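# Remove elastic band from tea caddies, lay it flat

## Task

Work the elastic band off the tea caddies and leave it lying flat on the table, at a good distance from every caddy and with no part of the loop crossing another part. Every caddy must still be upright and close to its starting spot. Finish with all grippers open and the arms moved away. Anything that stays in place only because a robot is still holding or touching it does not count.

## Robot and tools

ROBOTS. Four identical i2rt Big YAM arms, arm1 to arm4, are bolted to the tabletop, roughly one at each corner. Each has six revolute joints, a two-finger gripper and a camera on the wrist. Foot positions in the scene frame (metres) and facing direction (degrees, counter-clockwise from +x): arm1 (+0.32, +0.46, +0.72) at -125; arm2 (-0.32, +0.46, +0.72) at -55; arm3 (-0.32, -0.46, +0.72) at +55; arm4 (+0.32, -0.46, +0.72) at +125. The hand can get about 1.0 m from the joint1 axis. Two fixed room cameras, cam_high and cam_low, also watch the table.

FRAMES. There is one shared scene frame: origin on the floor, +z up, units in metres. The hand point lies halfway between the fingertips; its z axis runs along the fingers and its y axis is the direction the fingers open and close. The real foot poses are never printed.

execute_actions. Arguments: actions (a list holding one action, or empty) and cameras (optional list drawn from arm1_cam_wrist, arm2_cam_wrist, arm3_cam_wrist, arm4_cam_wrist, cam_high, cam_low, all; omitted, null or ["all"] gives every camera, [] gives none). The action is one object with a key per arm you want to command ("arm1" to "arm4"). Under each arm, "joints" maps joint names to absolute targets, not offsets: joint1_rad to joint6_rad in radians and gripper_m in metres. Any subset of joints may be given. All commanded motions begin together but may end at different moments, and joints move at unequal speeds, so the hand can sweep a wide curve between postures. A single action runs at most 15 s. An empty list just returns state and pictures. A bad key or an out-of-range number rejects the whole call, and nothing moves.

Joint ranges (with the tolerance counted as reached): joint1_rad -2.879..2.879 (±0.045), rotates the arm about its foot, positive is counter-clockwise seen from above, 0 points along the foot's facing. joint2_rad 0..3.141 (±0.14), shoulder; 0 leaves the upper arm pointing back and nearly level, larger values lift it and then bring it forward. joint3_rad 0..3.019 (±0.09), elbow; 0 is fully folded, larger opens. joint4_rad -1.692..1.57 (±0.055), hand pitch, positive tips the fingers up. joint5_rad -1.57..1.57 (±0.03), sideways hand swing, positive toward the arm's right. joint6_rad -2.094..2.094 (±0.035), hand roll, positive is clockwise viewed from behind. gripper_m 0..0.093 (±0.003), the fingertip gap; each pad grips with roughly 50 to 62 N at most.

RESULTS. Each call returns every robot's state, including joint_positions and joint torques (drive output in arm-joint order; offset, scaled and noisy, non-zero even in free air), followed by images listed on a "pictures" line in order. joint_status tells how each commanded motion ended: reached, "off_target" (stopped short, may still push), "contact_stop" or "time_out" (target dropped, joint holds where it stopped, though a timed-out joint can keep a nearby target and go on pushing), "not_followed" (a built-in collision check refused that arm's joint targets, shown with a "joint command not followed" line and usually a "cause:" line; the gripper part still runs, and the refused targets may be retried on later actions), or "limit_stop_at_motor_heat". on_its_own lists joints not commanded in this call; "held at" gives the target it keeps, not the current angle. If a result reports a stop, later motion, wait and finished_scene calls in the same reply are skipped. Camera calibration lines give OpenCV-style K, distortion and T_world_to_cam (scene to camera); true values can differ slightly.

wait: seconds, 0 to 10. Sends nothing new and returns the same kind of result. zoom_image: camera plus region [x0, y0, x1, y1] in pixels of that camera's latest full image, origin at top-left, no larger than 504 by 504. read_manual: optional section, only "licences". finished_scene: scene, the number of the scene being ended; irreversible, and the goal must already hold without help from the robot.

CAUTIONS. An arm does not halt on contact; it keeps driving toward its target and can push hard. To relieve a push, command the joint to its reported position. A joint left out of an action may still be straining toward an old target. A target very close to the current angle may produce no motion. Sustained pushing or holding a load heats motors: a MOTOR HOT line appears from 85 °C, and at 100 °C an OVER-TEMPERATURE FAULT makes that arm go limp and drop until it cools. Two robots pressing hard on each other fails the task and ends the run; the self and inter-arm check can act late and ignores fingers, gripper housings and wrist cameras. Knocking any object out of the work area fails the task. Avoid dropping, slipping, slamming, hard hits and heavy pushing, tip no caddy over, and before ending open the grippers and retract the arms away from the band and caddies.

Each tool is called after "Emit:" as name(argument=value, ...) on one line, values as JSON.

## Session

Emit:
execute_actions(actions=[])

Scene clock: 0.00 s.
Joint torques (N m, as the arm reports them, + toward a larger angle): no reading
Motor temperatures (°C, as the motors report them): arm1=[22 23 27 26 23 21] | arm2=[21 25 28 23 21 23] | arm3=[24 24 29 21 22 25] | arm4=[23 26 26 26 24 22]
arm1.joint_positions: joint1_rad=+0.008 joint2_rad=+0.436 joint3_rad=+1.462 joint4_rad=-1.535 joint5_rad=-0.004 joint6_rad=-0.014 gripper_m=+0.095
arm1.joint_status: not commanded
arm1.hand: x=+0.2546 y=+0.3594 z=+1.3375 quat_wxyz=(-0.248, -0.750, -0.426, +0.441) (m; scene frame)
arm2.joint_positions: joint1_rad=-0.016 joint2_rad=+0.449 joint3_rad=+1.480 joint4_rad=-1.528 joint5_rad=+0.013 joint6_rad=-0.003 gripper_m=+0.095
arm2.joint_status: not commanded
arm2.hand: x=-0.2566 y=+0.3594 z=+1.3356 quat_wxyz=(-0.443, -0.422, -0.747, +0.262) (m; scene frame)
arm3.joint_positions: joint1_rad=+0.016 joint2_rad=+0.427 joint3_rad=+1.477 joint4_rad=-1.534 joint5_rad=+0.000 joint6_rad=+0.006 gripper_m=+0.094
arm3.joint_status: not commanded
arm3.hand: x=-0.2600 y=-0.3704 z=+1.3029 quat_wxyz=(-0.460, +0.399, -0.754, -0.246) (m; scene frame)
arm4.joint_positions: joint1_rad=+0.008 joint2_rad=+0.446 joint3_rad=+1.463 joint4_rad=-1.528 joint5_rad=-0.012 joint6_rad=-0.003 gripper_m=+0.094
arm4.joint_status: not commanded
arm4.hand: x=+0.2445 y=-0.3602 z=+1.3620 quat_wxyz=(-0.226, +0.771, -0.387, -0.452) (m; scene frame)
pictures: arm1_cam_wrist, arm2_cam_wrist, arm3_cam_wrist, arm4_cam_wrist, cam_high, cam_low
Images, in order (width x height): arm1_cam_wrist 504x504, arm2_cam_wrist 504x504, arm3_cam_wrist 504x504, arm4_cam_wrist 504x504, cam_high 504x504, cam_low 504x504.

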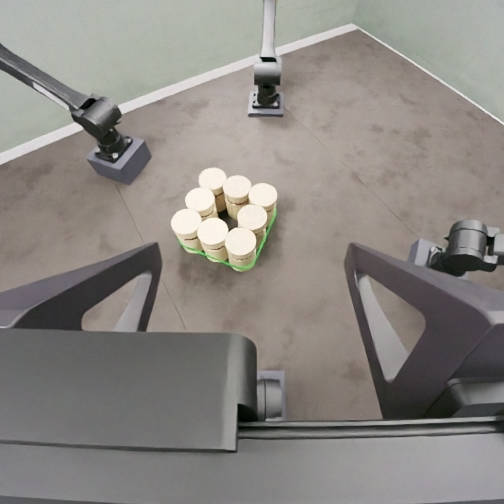

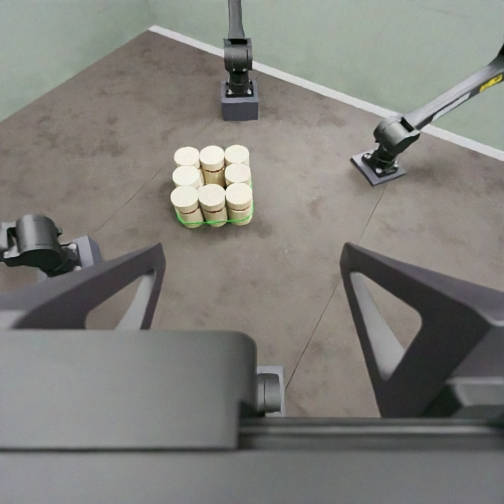

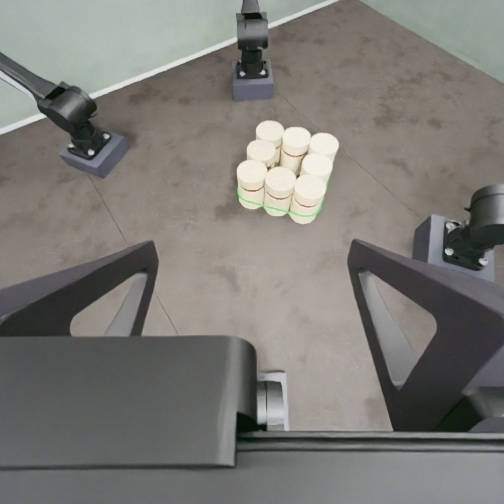

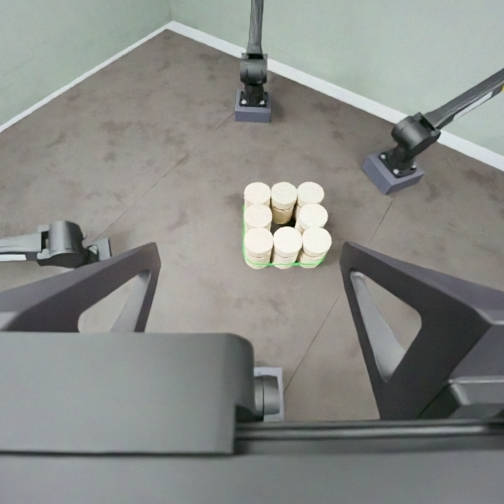

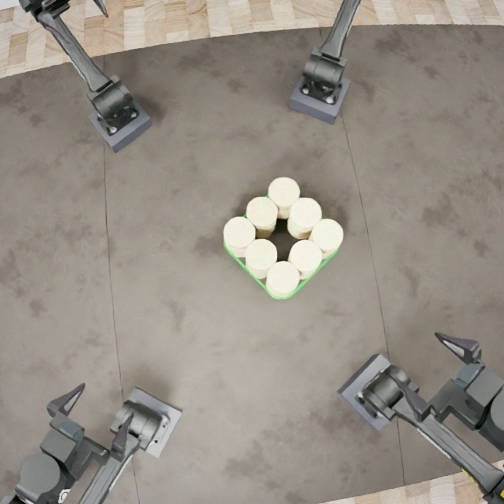

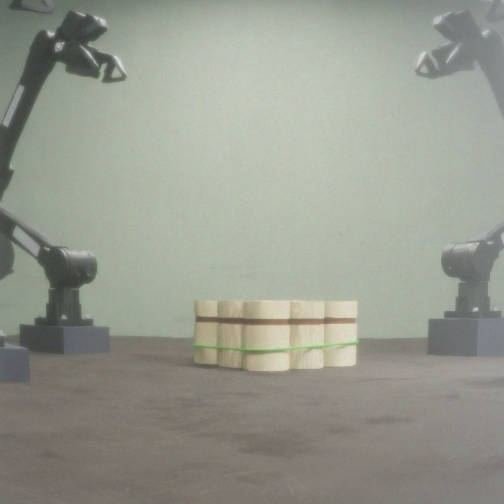

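Emit:
zoom_image(camera="cam_high", region=[200, 155, 370, 325])

Emit:
zoom_image(camera="cam_low", region=[180, 270, 380, 390])

Region (200, 155, 370, 325) of cam_high's 504x504 image, scaled by 2.965, with more detail than that image has.

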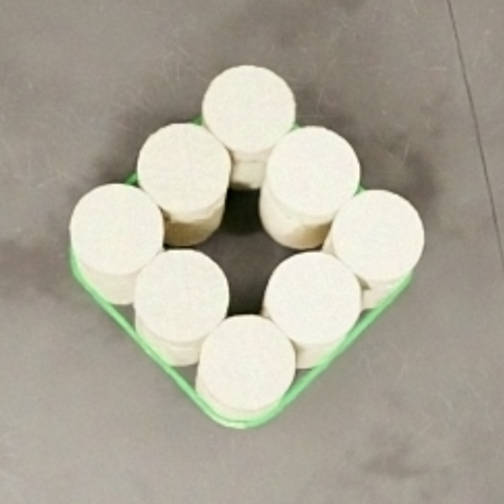

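Region (180, 270, 380, 390) of cam_low's 504x504 image, scaled by 2.520, with more detail than that image has; it fills the top 302 rows of this view, and the rest is white.

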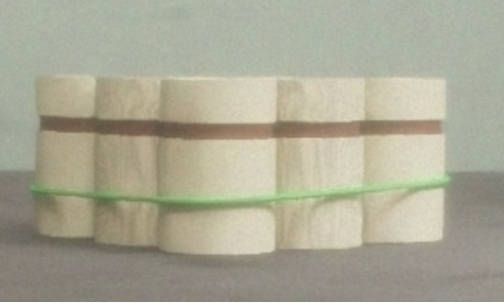

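Emit:
execute_actions(actions=[{"arm1": {"joints": {"joint1_rad": 0.218, "joint2_rad": 0.8, "joint3_rad": 0.115, "joint4_rad": 0.582, "joint5_rad": 0.0, "joint6_rad": -1.22, "gripper_m": 0.024}}, "arm2": {"joints": {"joint1_rad": -0.115, "joint2_rad": 1.1, "joint3_rad": 0.49, "joint4_rad": 0.63, "joint5_rad": -0.55, "joint6_rad": -1.663, "gripper_m": 0.024}}, "arm3": {"joints": {"joint1_rad": -0.42, "joint2_rad": 0.95, "joint3_rad": 0.454, "joint4_rad": 0.50, "joint5_rad": -0.45, "joint6_rad": -1.60, "gripper_m": 0.024}}, "arm4": {"joints": {"joint1_rad": -0.83, "joint2_rad": 1.1, "joint3_rad": 0.225, "joint4_rad": 0.90, "joint5_rad": -0.8, "joint6_rad": -2.0, "gripper_m": 0.024}}}], cameras=["cam_high"])

Emit:
execute_actions(actions=[{"arm1": {"joints": {"joint2_rad": 1.290}}, "arm2": {"joints": {"joint2_rad": 1.695}}, "arm3": {"joints": {"joint2_rad": 1.472}}, "arm4": {"joints": {"joint2_rad": 1.747}}}])

Scene clock: 122.33 s.
Joint torques (N m, as the arm reports them, + toward a larger angle): arm1=[-0.08 -2.16  7.28  2.72  0.01 -0.08] | arm2=[-0.45 -6.57  7.96  2.58 -0.13 -0.09] | arm3=[-0.42 -4.97  9.19  3.13 -0.11  0.04] | arm4=[-1.57 -4.71  7.73  2.82 -0.13 -0.2 ]
Motor temperatures (°C, as the motors report them): arm1=[22 23 30 26 23 21] | arm2=[21 25 30 23 21 23] | arm3=[24 24 32 21 22 25] | arm4=[23 26 30 26 24 22]
arm1.joint_positions: joint1_rad=+0.212 joint2_rad=+0.806 joint3_rad=+0.114 joint4_rad=+0.559 joint5_rad=-0.001 joint6_rad=-1.206 gripper_m=+0.024
arm1.joint_status: all done
arm1.hand: x=+0.2010 y=+0.1348 z=+0.9535 quat_wxyz=(-0.009, -0.264, -0.704, +0.659) (m; scene frame)
arm2.joint_positions: joint1_rad=-0.107 joint2_rad=+1.117 joint3_rad=+0.489 joint4_rad=+0.600 joint5_rad=-0.547 joint6_rad=-1.646 gripper_m=+0.024
arm2.joint_status: all done
arm2.hand: x=-0.0439 y=+0.0997 z=+1.0408 quat_wxyz=(-0.313, +0.364, -0.615, +0.625) (m; scene frame)
arm3.joint_positions: joint1_rad=-0.413 joint2_rad=+0.966 joint3_rad=+0.453 joint4_rad=+0.473 joint5_rad=-0.446 joint6_rad=-1.589 gripper_m=+0.024
arm3.joint_status: all done
arm3.hand: x=+0.0016 y=-0.1774 z=+1.0233 quat_wxyz=(-0.668, +0.688, -0.202, +0.198) (m; scene frame)
arm4.joint_positions: joint1_rad=-0.827 joint2_rad=+1.111 joint3_rad=+0.225 joint4_rad=+0.879 joint5_rad=-0.798 joint6_rad=-1.990 gripper_m=+0.024
arm4.joint_status: all done
arm4.hand: x=+0.2712 y=-0.0919 z=+1.0048 quat_wxyz=(-0.702, +0.621, +0.343, -0.062) (m; scene frame)
pictures: cam_high
Images, in order (width x height): cam_high 504x504.

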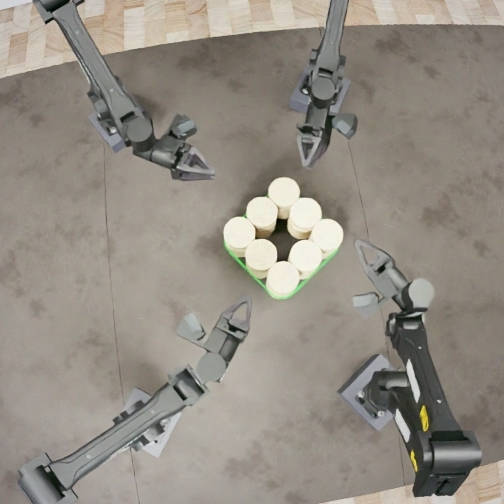

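Scene clock: 123.57 s.
Joint torques (N m, as the arm reports them, + toward a larger angle): arm1=[-0.06 -4.15  4.16  2.35 -0.02 -0.09] | arm2=[-0.61 -8.89  4.51  1.85 -0.25 -0.14] | arm3=[ 0.02 -6.95  5.88  2.66 -0.31  0.02] | arm4=[-1.08 -7.38  2.03  2.39 -0.4  -0.13]
Motor temperatures (°C, as the motors report them): arm1=[22 23 30 26 23 21] | arm2=[21 25 30 23 21 23] | arm3=[24 24 32 21 22 25] | arm4=[23 26 30 26 24 22]
arm1.joint_positions: joint1_rad=+0.212 joint2_rad=+1.291 joint3_rad=+0.114 joint4_rad=+0.564 joint5_rad=-0.001 joint6_rad=-1.206 gripper_m=+0.024
arm1.joint_status: all done
arm1.hand: x=+0.2073 y=+0.1496 z=+0.7983 quat_wxyz=(-0.007, -0.310, -0.831, +0.461) (m; scene frame)
arm2.joint_positions: joint1_rad=-0.107 joint2_rad=+1.680 joint3_rad=+0.489 joint4_rad=+0.610 joint5_rad=-0.548 joint6_rad=-1.646 gripper_m=+0.024
arm2.joint_status: all done
arm2.hand: x=-0.0406 y=+0.0883 z=+0.7944 quat_wxyz=(-0.316, +0.347, -0.783, +0.408) (m; scene frame)
arm3.joint_positions: joint1_rad=-0.413 joint2_rad=+1.463 joint3_rad=+0.453 joint4_rad=+0.481 joint5_rad=-0.447 joint6_rad=-1.590 gripper_m=+0.024
arm3.joint_status: all done
arm3.hand: x=+0.0243 y=-0.1628 z=+0.8147 quat_wxyz=(-0.520, +0.793, -0.308, +0.076) (m; scene frame)
arm4.joint_positions: joint1_rad=-0.827 joint2_rad=+1.746 joint3_rad=+0.225 joint4_rad=+0.885 joint5_rad=-0.798 joint6_rad=-1.991 gripper_m=+0.024
arm4.joint_status: all done
arm4.hand: x=+0.2672 y=-0.1121 z=+0.7967 quat_wxyz=(-0.502, +0.799, +0.263, -0.202) (m; scene frame)
pictures: arm1_cam_wrist, arm2_cam_wrist, arm3_cam_wrist, arm4_cam_wrist, cam_high, cam_low
camera_calibration (this result's frames):
arm1_cam_wrist: T_world_to_cam=[[-0.52522, -0.388349, 0.757185, -0.437749], [-0.506838, 0.857513, 0.0882388, -0.0890933], [-0.683564, -0.337426, -0.647213, 0.833482], [0, 0, 0, 1]] pos_world=[0.294668, 0.187637, 0.878759]
arm2_cam_wrist: T_world_to_cam=[[0.271579, -0.422812, 0.864566, -0.640808], [-0.909011, -0.407777, 0.0861189, -0.0600058], [0.316138, -0.809288, -0.495085, 0.597569], [0, 0, 0, 1]] pos_world=[-0.0694299, 0.188195, 0.855036]
arm3_cam_wrist: T_world_to_cam=[[0.411678, 0.257673, 0.874143, -0.681964], [0.390544, -0.916536, 0.0862421, -0.2182], [0.823406, 0.305888, -0.47795, 0.545608], [0, 0, 0, 1]] pos_world=[-0.083291, -0.19116, 0.875725]
arm4_cam_wrist: T_world_to_cam=[[-0.221603, 0.355088, 0.908187, -0.621818], [0.974745, 0.107071, 0.19598, -0.40041], [-0.0276504, 0.928681, -0.369848, 0.532929], [0, 0, 0, 1]] pos_world=[0.267237, -0.231248, 0.840302]
Images, in order (width x height): arm1_cam_wrist 504x504, arm2_cam_wrist 504x504, arm3_cam_wrist 504x504, arm4_cam_wrist 504x504, cam_high 504x504, cam_low 504x504.

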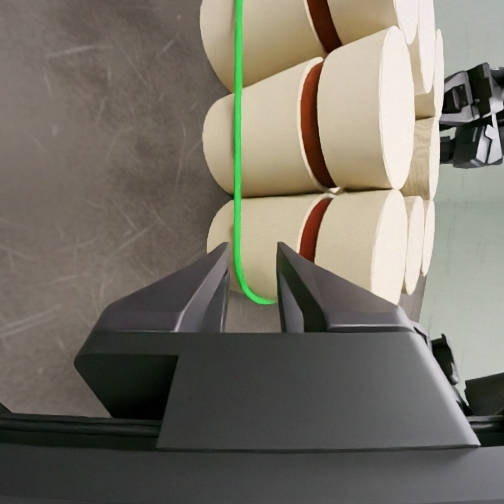

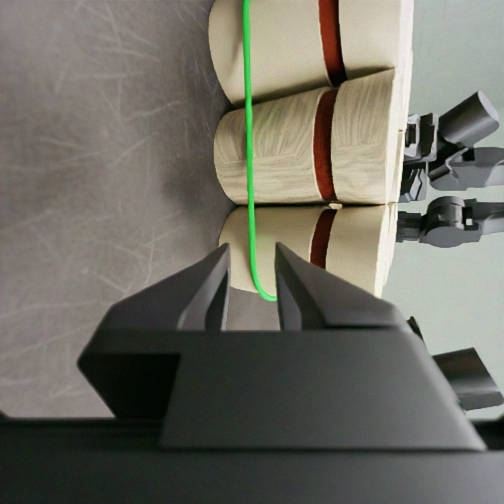

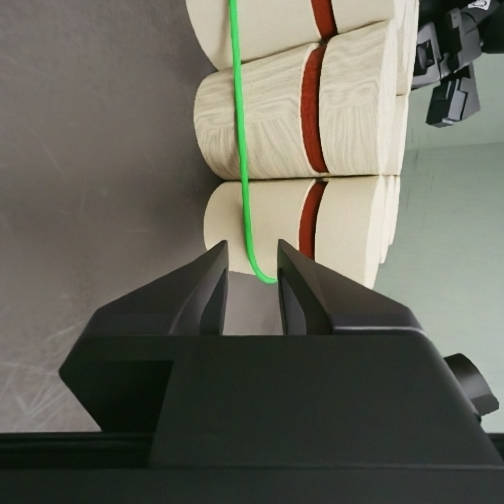

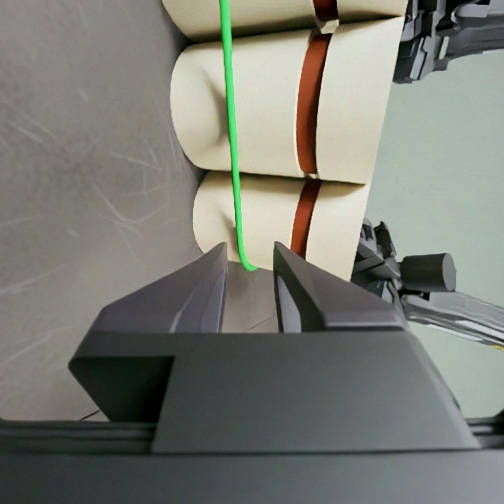

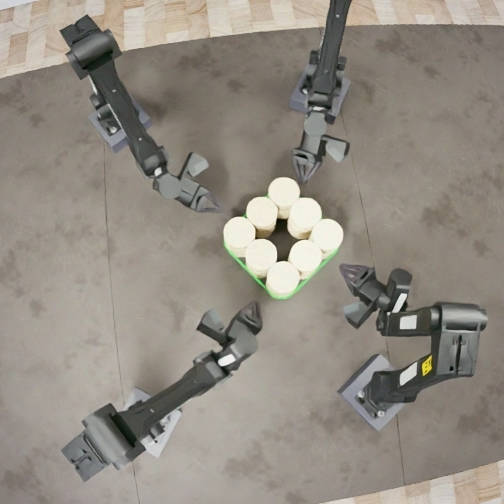

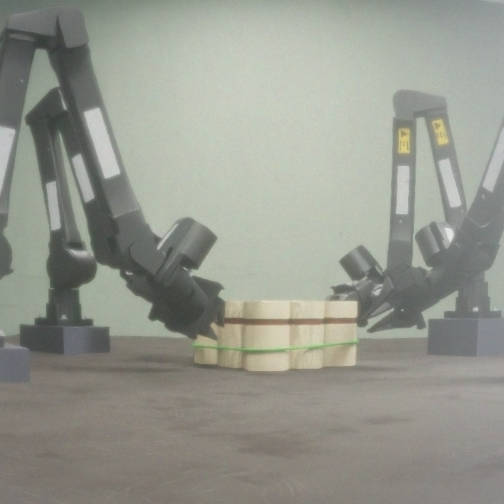

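Emit:
execute_actions(actions=[])

Scene clock: 151.03 s.
Joint torques (N m, as the arm reports them, + toward a larger angle): arm1=[-0.06 -4.17  4.15  2.36 -0.02 -0.09] | arm2=[-1.44 -8.77  4.57  2.1  -0.23 -0.1 ] | arm3=[ 0.03 -7.14  5.93  2.65 -0.32  0.01] | arm4=[-1.13 -7.01  2.12  2.36 -0.39 -0.14]
Motor temperatures (°C, as the motors report them): arm1=[22 23 29 26 23 21] | arm2=[21 25 29 23 22 23] | arm3=[24 24 31 21 22 25] | arm4=[23 27 27 26 24 22]
arm1.joint_positions: joint1_rad=+0.212 joint2_rad=+1.291 joint3_rad=+0.114 joint4_rad=+0.564 joint5_rad=-0.001 joint6_rad=-1.206 gripper_m=+0.024
arm1.joint_status: all done
arm1.hand: x=+0.2073 y=+0.1496 z=+0.7983 quat_wxyz=(-0.007, -0.310, -0.831, +0.461) (m; scene frame)
arm2.joint_positions: joint1_rad=-0.107 joint2_rad=+1.680 joint3_rad=+0.489 joint4_rad=+0.610 joint5_rad=-0.548 joint6_rad=-1.646 gripper_m=+0.024
arm2.joint_status: all done
arm2.hand: x=-0.0406 y=+0.0883 z=+0.7944 quat_wxyz=(-0.316, +0.347, -0.783, +0.408) (m; scene frame)
arm3.joint_positions: joint1_rad=-0.413 joint2_rad=+1.463 joint3_rad=+0.453 joint4_rad=+0.481 joint5_rad=-0.447 joint6_rad=-1.590 gripper_m=+0.024
arm3.joint_status: all done
arm3.hand: x=+0.0243 y=-0.1628 z=+0.8147 quat_wxyz=(-0.520, +0.793, -0.308, +0.076) (m; scene frame)
arm4.joint_positions: joint1_rad=-0.827 joint2_rad=+1.746 joint3_rad=+0.225 joint4_rad=+0.885 joint5_rad=-0.798 joint6_rad=-1.991 gripper_m=+0.024
arm4.joint_status: all done
arm4.hand: x=+0.2672 y=-0.1121 z=+0.7967 quat_wxyz=(-0.502, +0.799, +0.263, -0.202) (m; scene frame)
pictures: arm1_cam_wrist, arm2_cam_wrist, arm3_cam_wrist, arm4_cam_wrist, cam_high, cam_low
camera_calibration (this result's frames):
arm1_cam_wrist: T_world_to_cam=[[-0.52522, -0.388349, 0.757185, -0.437749], [-0.506838, 0.857513, 0.0882388, -0.0890933], [-0.683564, -0.337426, -0.647213, 0.833482], [0, 0, 0, 1]] pos_world=[0.294668, 0.187637, 0.878759]
arm2_cam_wrist: T_world_to_cam=[[0.271579, -0.422812, 0.864566, -0.640808], [-0.909011, -0.407777, 0.0861189, -0.0600058], [0.316138, -0.809288, -0.495085, 0.597569], [0, 0, 0, 1]] pos_world=[-0.0694299, 0.188195, 0.855036]
arm3_cam_wrist: T_world_to_cam=[[0.411678, 0.257673, 0.874143, -0.681964], [0.390544, -0.916536, 0.0862421, -0.2182], [0.823406, 0.305888, -0.47795, 0.545608], [0, 0, 0, 1]] pos_world=[-0.083291, -0.19116, 0.875725]
arm4_cam_wrist: T_world_to_cam=[[-0.221603, 0.355088, 0.908187, -0.621818], [0.974745, 0.107071, 0.19598, -0.40041], [-0.0276504, 0.928681, -0.369848, 0.532929], [0, 0, 0, 1]] pos_world=[0.267237, -0.231248, 0.840302]
Images, in order (width x height): arm1_cam_wrist 504x504, arm2_cam_wrist 504x504, arm3_cam_wrist 504x504, arm4_cam_wrist 504x504, cam_high 504x504, cam_low 504x504.

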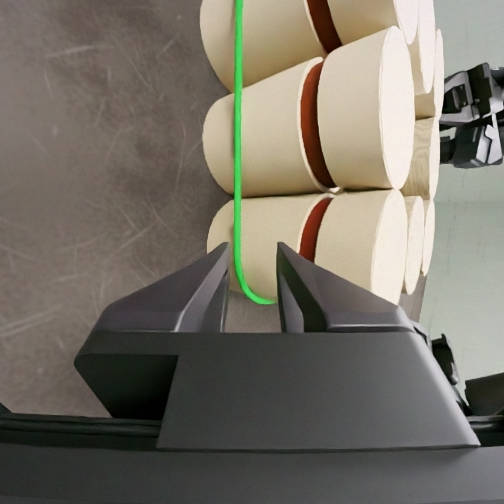

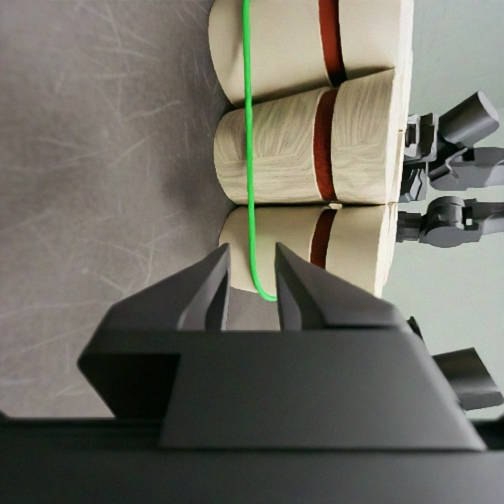

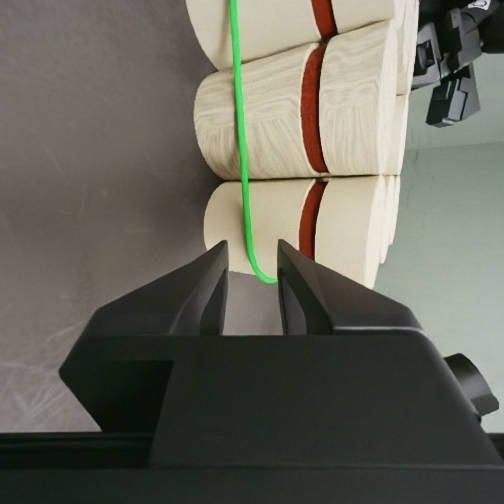

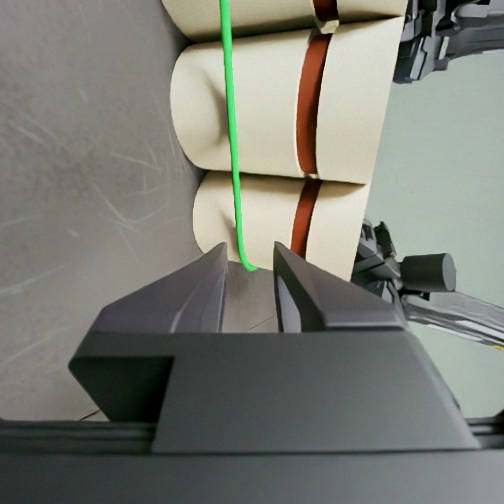

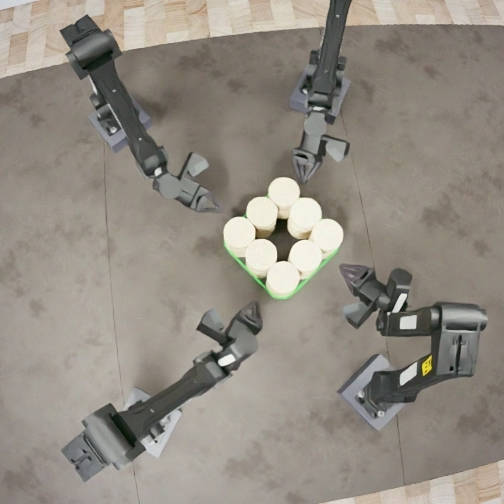

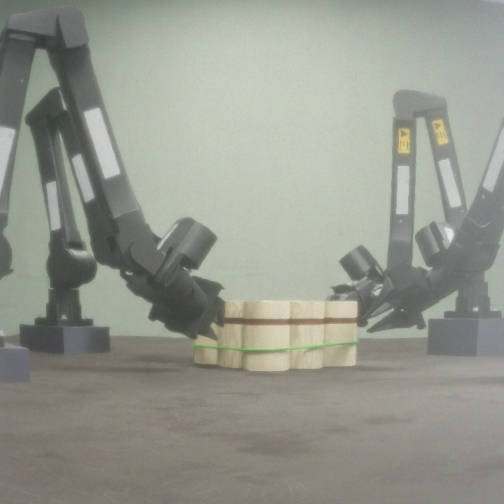

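Emit:
zoom_image(camera="arm1_cam_wrist", region=[180, 130, 420, 330])

Emit:
zoom_image(camera="arm2_cam_wrist", region=[180, 130, 420, 330])

Emit:
zoom_image(camera="arm3_cam_wrist", region=[180, 130, 420, 330])

Emit:
zoom_image(camera="arm4_cam_wrist", region=[180, 130, 420, 330])

Region (180, 130, 420, 330) of arm1_cam_wrist's 504x504 image, scaled by 2.100, with more detail than that image has.

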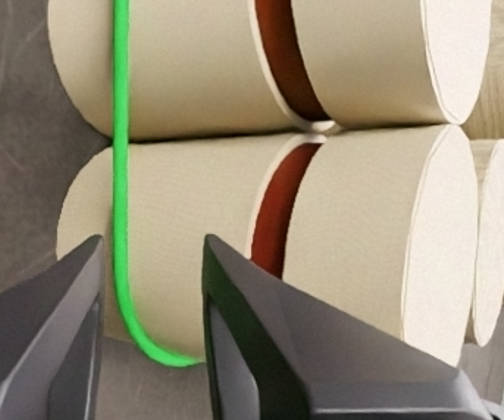

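Region (180, 130, 420, 330) of arm2_cam_wrist's 504x504 image, scaled by 2.100, with more detail than that image has.

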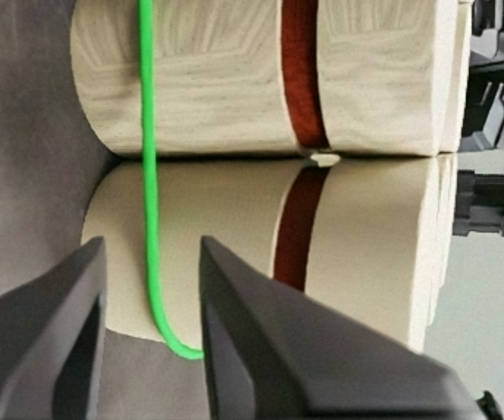

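Region (180, 130, 420, 330) of arm3_cam_wrist's 504x504 image, scaled by 2.100, with more detail than that image has.

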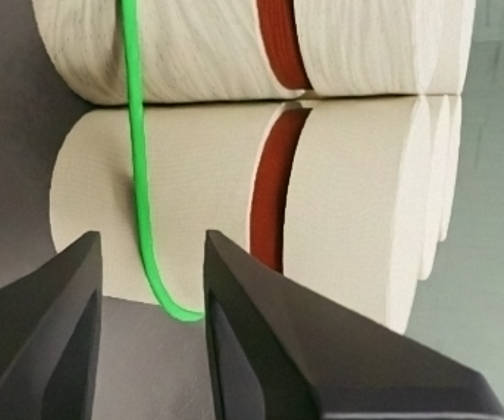

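Region (180, 130, 420, 330) of arm4_cam_wrist's 504x504 image, scaled by 2.100, with more detail than that image has.

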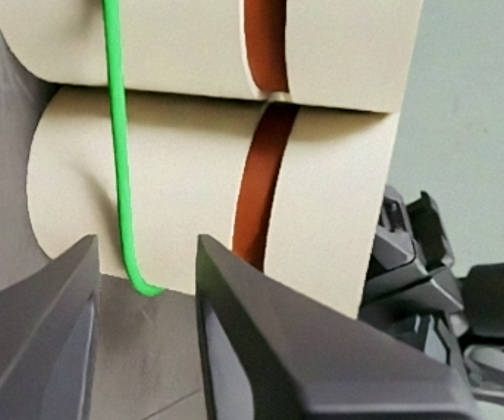

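Emit:
execute_actions(actions=[{"arm1":{"joints":{"joint1_rad":0.242,"joint2_rad":1.568,"joint3_rad":0.185,"joint4_rad":0.800}},"arm2":{"joints":{"joint1_rad":-0.060,"joint2_rad":1.817,"joint3_rad":0.600,"joint4_rad":0.658}},"arm3":{"joints":{"joint1_rad":-0.345,"joint2_rad":1.629,"joint3_rad":0.562,"joint4_rad":0.562}},"arm4":{"joints":{"joint1_rad":-0.720,"joint2_rad":1.908,"joint3_rad":0.342,"joint4_rad":0.960}}}])

Scene clock: 272.07 s.
Joint torques (N m, as the arm reports them, + toward a larger angle): arm1=[ 0.13 -6.08  3.92  2.48 -0.02 -0.09] | arm2=[ 0.15 -9.92  5.37  2.25 -0.26 -0.14] | arm3=[ 1.5  -8.79  7.02  3.26 -0.31  0.  ] | arm4=[-0.71 -8.72  1.69  2.59 -0.42 -0.17]
Motor temperatures (°C, as the motors report them): arm1=[22 22 29 26 23 21] | arm2=[21 25 28 23 22 23] | arm3=[24 24 30 21 22 25] | arm4=[23 27 26 26 24 22]
arm1.joint_positions: joint1_rad=+0.234 joint2_rad=+1.572 joint3_rad=+0.166 joint4_rad=+0.779 joint5_rad=-0.001 joint6_rad=-1.206 gripper_m=+0.024
arm1.joint_status: all done
arm1.hand: x=+0.2072 y=+0.1264 z=+0.7675 quat_wxyz=(-0.012, -0.302, -0.838, +0.455) (m; scene frame)
arm2.joint_positions: joint1_rad=-0.067 joint2_rad=+1.800 joint3_rad=+0.583 joint4_rad=+0.631 joint5_rad=-0.548 joint6_rad=-1.646 gripper_m=+0.024
arm2.joint_status: all done
arm2.hand: x=-0.0100 y=+0.0698 z=+0.7743 quat_wxyz=(-0.324, +0.363, -0.777, +0.399) (m; scene frame)
arm3.joint_positions: joint1_rad=-0.353 joint2_rad=+1.619 joint3_rad=+0.537 joint4_rad=+0.538 joint5_rad=-0.447 joint6_rad=-1.590 gripper_m=+0.024
arm3.joint_status: all done
arm3.hand: x=+0.0336 y=-0.1234 z=+0.7893 quat_wxyz=(-0.517, +0.805, -0.288, +0.057) (m; scene frame)
arm4.joint_positions: joint1_rad=-0.720 joint2_rad=+1.910 joint3_rad=+0.340 joint4_rad=+0.942 joint5_rad=-0.798 joint6_rad=-1.991 gripper_m=+0.024
arm4.joint_status: all done
arm4.hand: x=+0.2343 y=-0.0806 z=+0.7709 quat_wxyz=(-0.493, +0.782, +0.306, -0.227) (m; scene frame)
pictures: arm1_cam_wrist, arm2_cam_wrist, arm3_cam_wrist, arm4_cam_wrist, cam_high, cam_low
camera_calibration (this result's frames):
arm1_cam_wrist: T_world_to_cam=[[-0.519562, -0.40963, 0.749839, -0.416332], [-0.525989, 0.844928, 0.0971195, -0.0677352], [-0.673343, -0.343948, -0.654453, 0.809907], [0, 0, 0, 1]] pos_world=[0.293407, 0.165255, 0.848807]
arm2_cam_wrist: T_world_to_cam=[[0.290476, -0.415223, 0.862098, -0.637985], [-0.891622, -0.44447, 0.0863488, -0.0354588], [0.347323, -0.793749, -0.49933, 0.565544], [0, 0, 0, 1]] pos_world=[-0.0427228, 0.168234, 0.835461]
arm3_cam_wrist: T_world_to_cam=[[0.40615, 0.289615, 0.866698, -0.663749], [0.445454, -0.890876, 0.0889474, -0.184415], [0.797881, 0.349948, -0.490839, 0.530201], [0, 0, 0, 1]] pos_world=[-0.0713069, -0.157601, 0.851916]
arm4_cam_wrist: T_world_to_cam=[[-0.258819, 0.322231, 0.910593, -0.612638], [0.957595, 0.20914, 0.19817, -0.35606], [-0.126585, 0.92327, -0.362696, 0.510479], [0, 0, 0, 1]] pos_world=[0.247019, -0.199433, 0.813574]
Images, in order (width x height): arm1_cam_wrist 504x504, arm2_cam_wrist 504x504, arm3_cam_wrist 504x504, arm4_cam_wrist 504x504, cam_high 504x504, cam_low 504x504.

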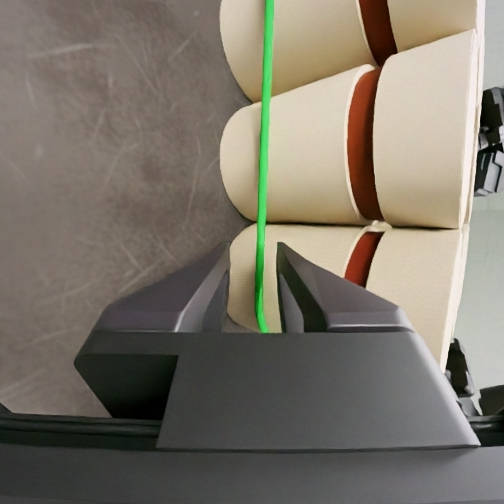

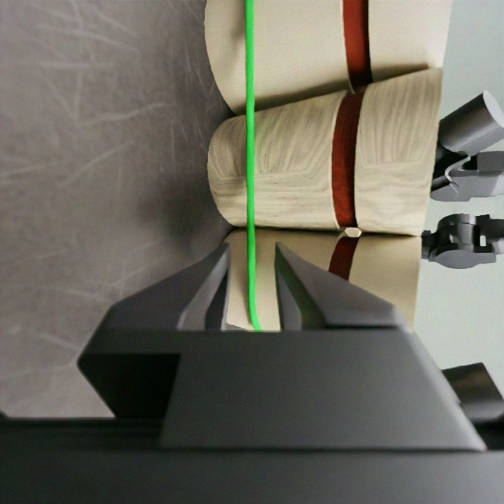

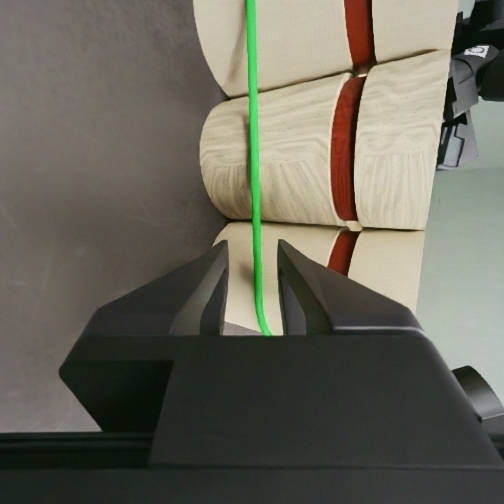

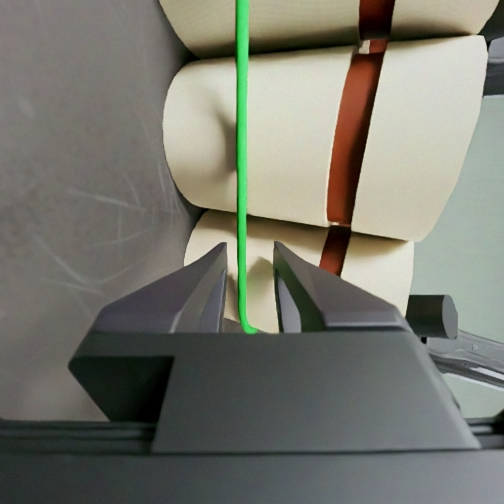

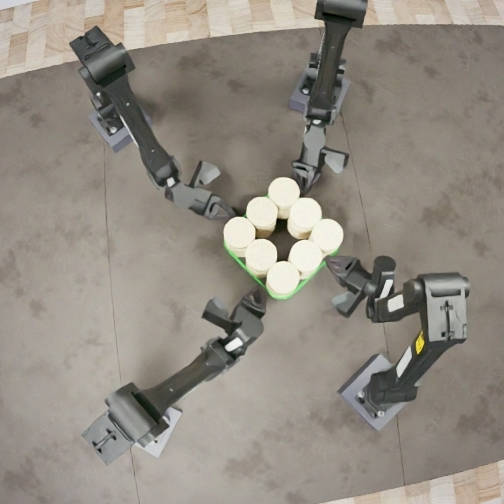

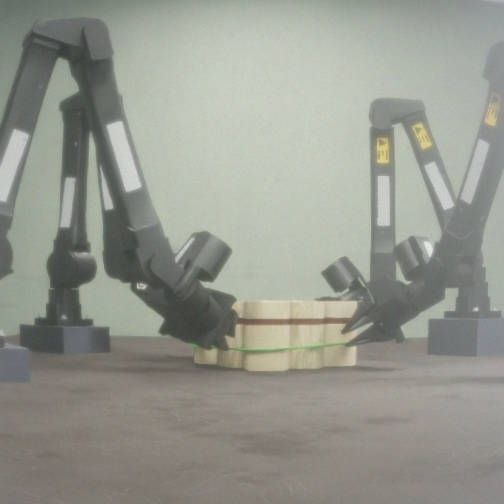

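Emit:
zoom_image(camera="arm1_cam_wrist", region=[180, 150, 500, 350])

Emit:
zoom_image(camera="arm2_cam_wrist", region=[180, 150, 500, 350])

Emit:
zoom_image(camera="arm3_cam_wrist", region=[180, 150, 500, 350])

Emit:
zoom_image(camera="arm4_cam_wrist", region=[150, 150, 470, 350])

Emit:
zoom_image(camera="cam_high", region=[200, 150, 380, 330])

Region (180, 150, 500, 350) of arm1_cam_wrist's 504x504 image, scaled by 1.575, with more detail than that image has; it fills the top 315 rows of this view, and the rest is white.

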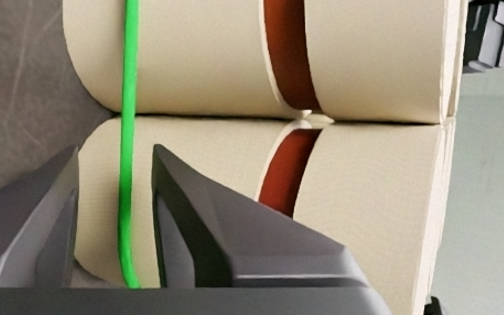

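Region (180, 150, 500, 350) of arm2_cam_wrist's 504x504 image, scaled by 1.575, with more detail than that image has; it fills the top 315 rows of this view, and the rest is white.

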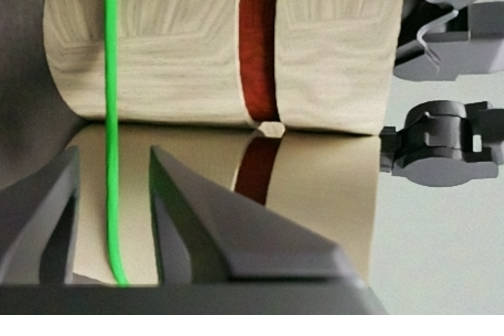

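Region (180, 150, 500, 350) of arm3_cam_wrist's 504x504 image, scaled by 1.575, with more detail than that image has; it fills the top 315 rows of this view, and the rest is white.

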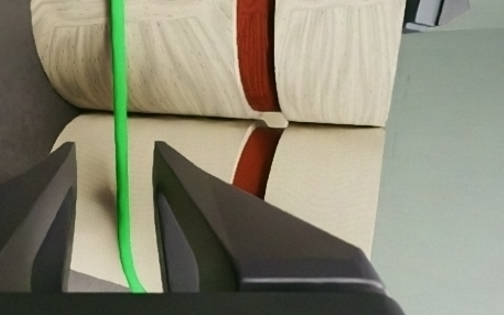

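Region (150, 150, 470, 350) of arm4_cam_wrist's 504x504 image, scaled by 1.575, with more detail than that image has; it fills the top 315 rows of this view, and the rest is white.

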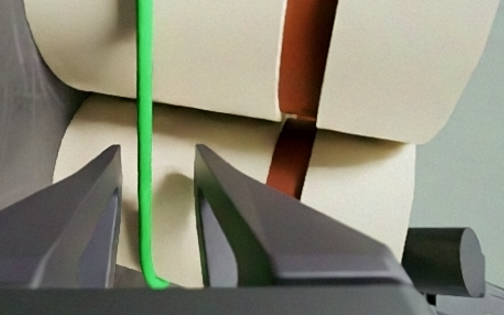

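Region (200, 150, 380, 330) of cam_high's 504x504 image, scaled by 2.800, with more detail than that image has.

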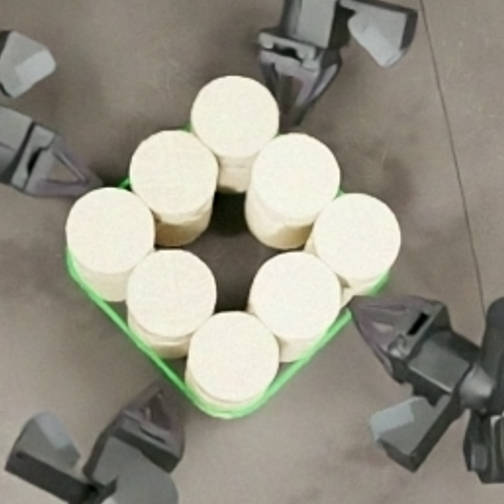

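Emit:
execute_actions(actions=[{"arm1":{"joints":{"joint1_rad":0.248,"joint2_rad":1.671,"joint3_rad":0.244,"joint4_rad":0.849}},"arm2":{"joints":{"joint1_rad":-0.038,"joint2_rad":1.883,"joint3_rad":0.657}},"arm3":{"joints":{"joint1_rad":-0.326,"joint2_rad":1.702,"joint3_rad":0.628}},"arm4":{"joints":{"joint1_rad":-0.680,"joint2_rad":1.963,"joint3_rad":0.385}}}])

Scene clock: 361.30 s.
Joint torques (N m, as the arm reports them, + toward a larger angle): arm1=[ 0.   -7.1   3.36  2.44  0.02 -0.09] | arm2=[  0.69 -10.11   5.32   2.21  -0.28  -0.14] | arm3=[ 1.79 -9.84  7.26  2.88 -0.31  0.02] | arm4=[-0.68 -9.09  2.63  2.46 -0.41 -0.14]
Motor temperatures (°C, as the motors report them): arm1=[22 22 29 26 23 21] | arm2=[21 25 29 23 22 23] | arm3=[24 24 31 21 22 25] | arm4=[23 27 26 26 24 22]
arm1.joint_positions: joint1_rad=+0.242 joint2_rad=+1.673 joint3_rad=+0.228 joint4_rad=+0.828 joint5_rad=-0.002 joint6_rad=-1.206 gripper_m=+0.024
arm1.joint_status: all done
arm1.hand: x=+0.2024 y=+0.1023 z=+0.7583 quat_wxyz=(-0.014, -0.298, -0.837, +0.459) (m; scene frame)
arm2.joint_positions: joint1_rad=-0.048 joint2_rad=+1.860 joint3_rad=+0.638 joint4_rad=+0.631 joint5_rad=-0.548 joint6_rad=-1.646 gripper_m=+0.024
arm2.joint_status: all done
arm2.hand: x=+0.0064 y=+0.0595 z=+0.7633 quat_wxyz=(-0.327, +0.370, -0.775, +0.394) (m; scene frame)
arm3.joint_positions: joint1_rad=-0.340 joint2_rad=+1.685 joint3_rad=+0.600 joint4_rad=+0.538 joint5_rad=-0.447 joint6_rad=-1.590 gripper_m=+0.024
arm3.joint_status: all done
arm3.hand: x=+0.0482 y=-0.1052 z=+0.7820 quat_wxyz=(-0.516, +0.807, -0.283, +0.053) (m; scene frame)
arm4.joint_positions: joint1_rad=-0.683 joint2_rad=+1.960 joint3_rad=+0.372 joint4_rad=+0.942 joint5_rad=-0.798 joint6_rad=-1.992 gripper_m=+0.024
arm4.joint_status: all done
arm4.hand: x=+0.2208 y=-0.0766 z=+0.7581 quat_wxyz=(-0.482, +0.781, +0.318, -0.239) (m; scene frame)
pictures: arm1_cam_wrist, arm2_cam_wrist, arm3_cam_wrist, arm4_cam_wrist, cam_high, cam_low
camera_calibration (this result's frames):
arm1_cam_wrist: T_world_to_cam=[[-0.514276, -0.407029, 0.754882, -0.427005], [-0.532935, 0.841297, 0.0905528, -0.0422681], [-0.671938, -0.355734, -0.649579, 0.789593], [0, 0, 0, 1]] pos_world=[0.288433, 0.142641, 0.839069]
arm2_cam_wrist: T_world_to_cam=[[0.300263, -0.412836, 0.859889, -0.636065], [-0.882806, -0.461685, 0.0866089, -0.0236939], [0.361242, -0.78512, -0.503081, 0.548385], [0, 0, 0, 1]] pos_world=[-0.0280299, 0.157018, 0.824879]
arm3_cam_wrist: T_world_to_cam=[[0.404161, 0.296276, 0.865375, -0.666791], [0.457161, -0.884875, 0.0894414, -0.174372], [0.792249, 0.359467, -0.493078, 0.511628], [0, 0, 0, 1]] pos_world=[-0.0561291, -0.140657, 0.844893]
arm4_cam_wrist: T_world_to_cam=[[-0.269792, 0.328806, 0.905041, -0.598635], [0.949345, 0.248082, 0.19287, -0.33262], [-0.161107, 0.911231, -0.37908, 0.519519], [0, 0, 0, 1]] pos_world=[0.237963, -0.19405, 0.802881]
Images, in order (width x height): arm1_cam_wrist 504x504, arm2_cam_wrist 504x504, arm3_cam_wrist 504x504, arm4_cam_wrist 504x504, cam_high 504x504, cam_low 504x504.

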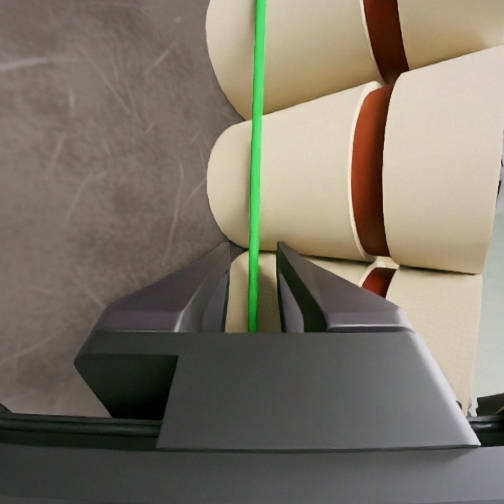

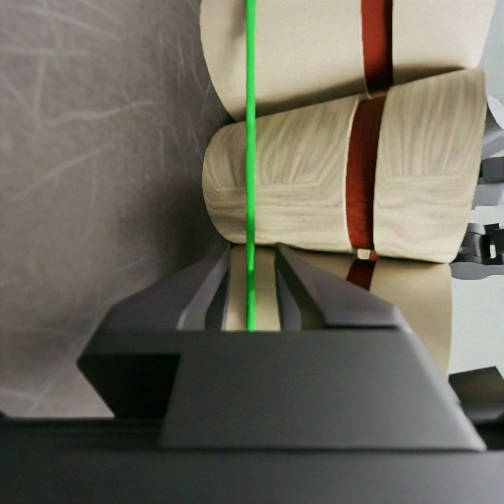

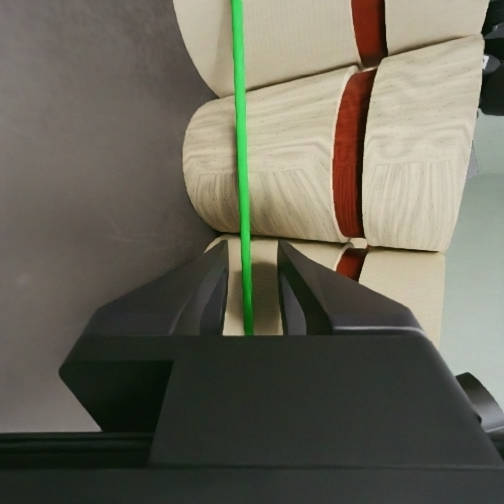

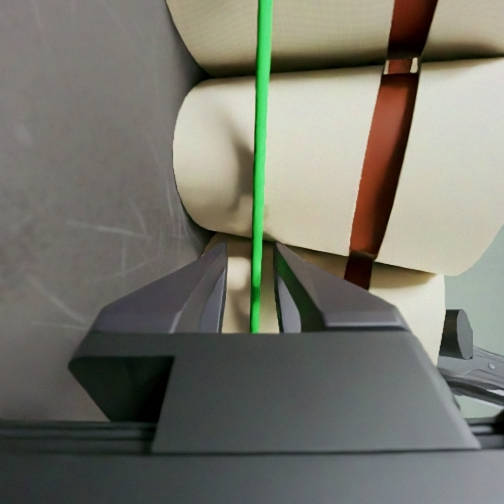

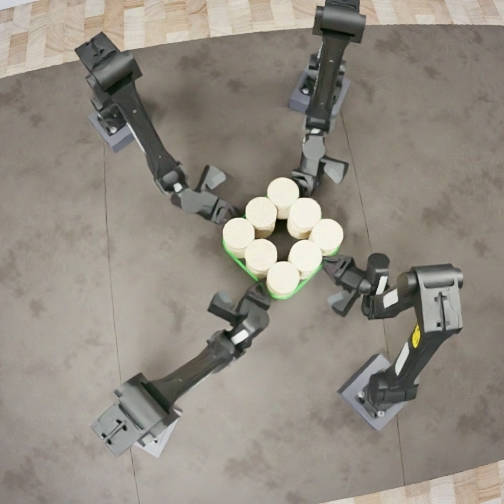

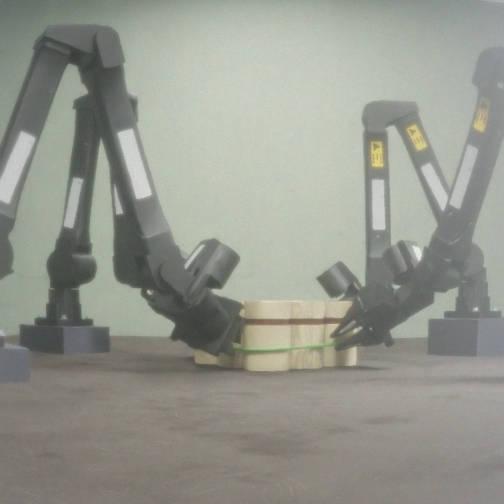

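Emit:
zoom_image(camera="cam_high", region=[210, 160, 370, 320])

Emit:
zoom_image(camera="cam_low", region=[170, 270, 410, 390])

Region (210, 160, 370, 320) of cam_high's 504x504 image, scaled by 3.150, with more detail than that image has.

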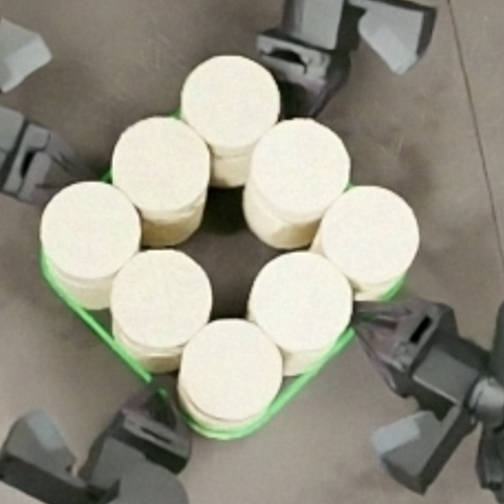

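Region (170, 270, 410, 390) of cam_low's 504x504 image, scaled by 2.100, with more detail than that image has.

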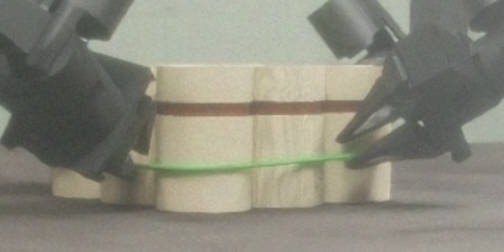

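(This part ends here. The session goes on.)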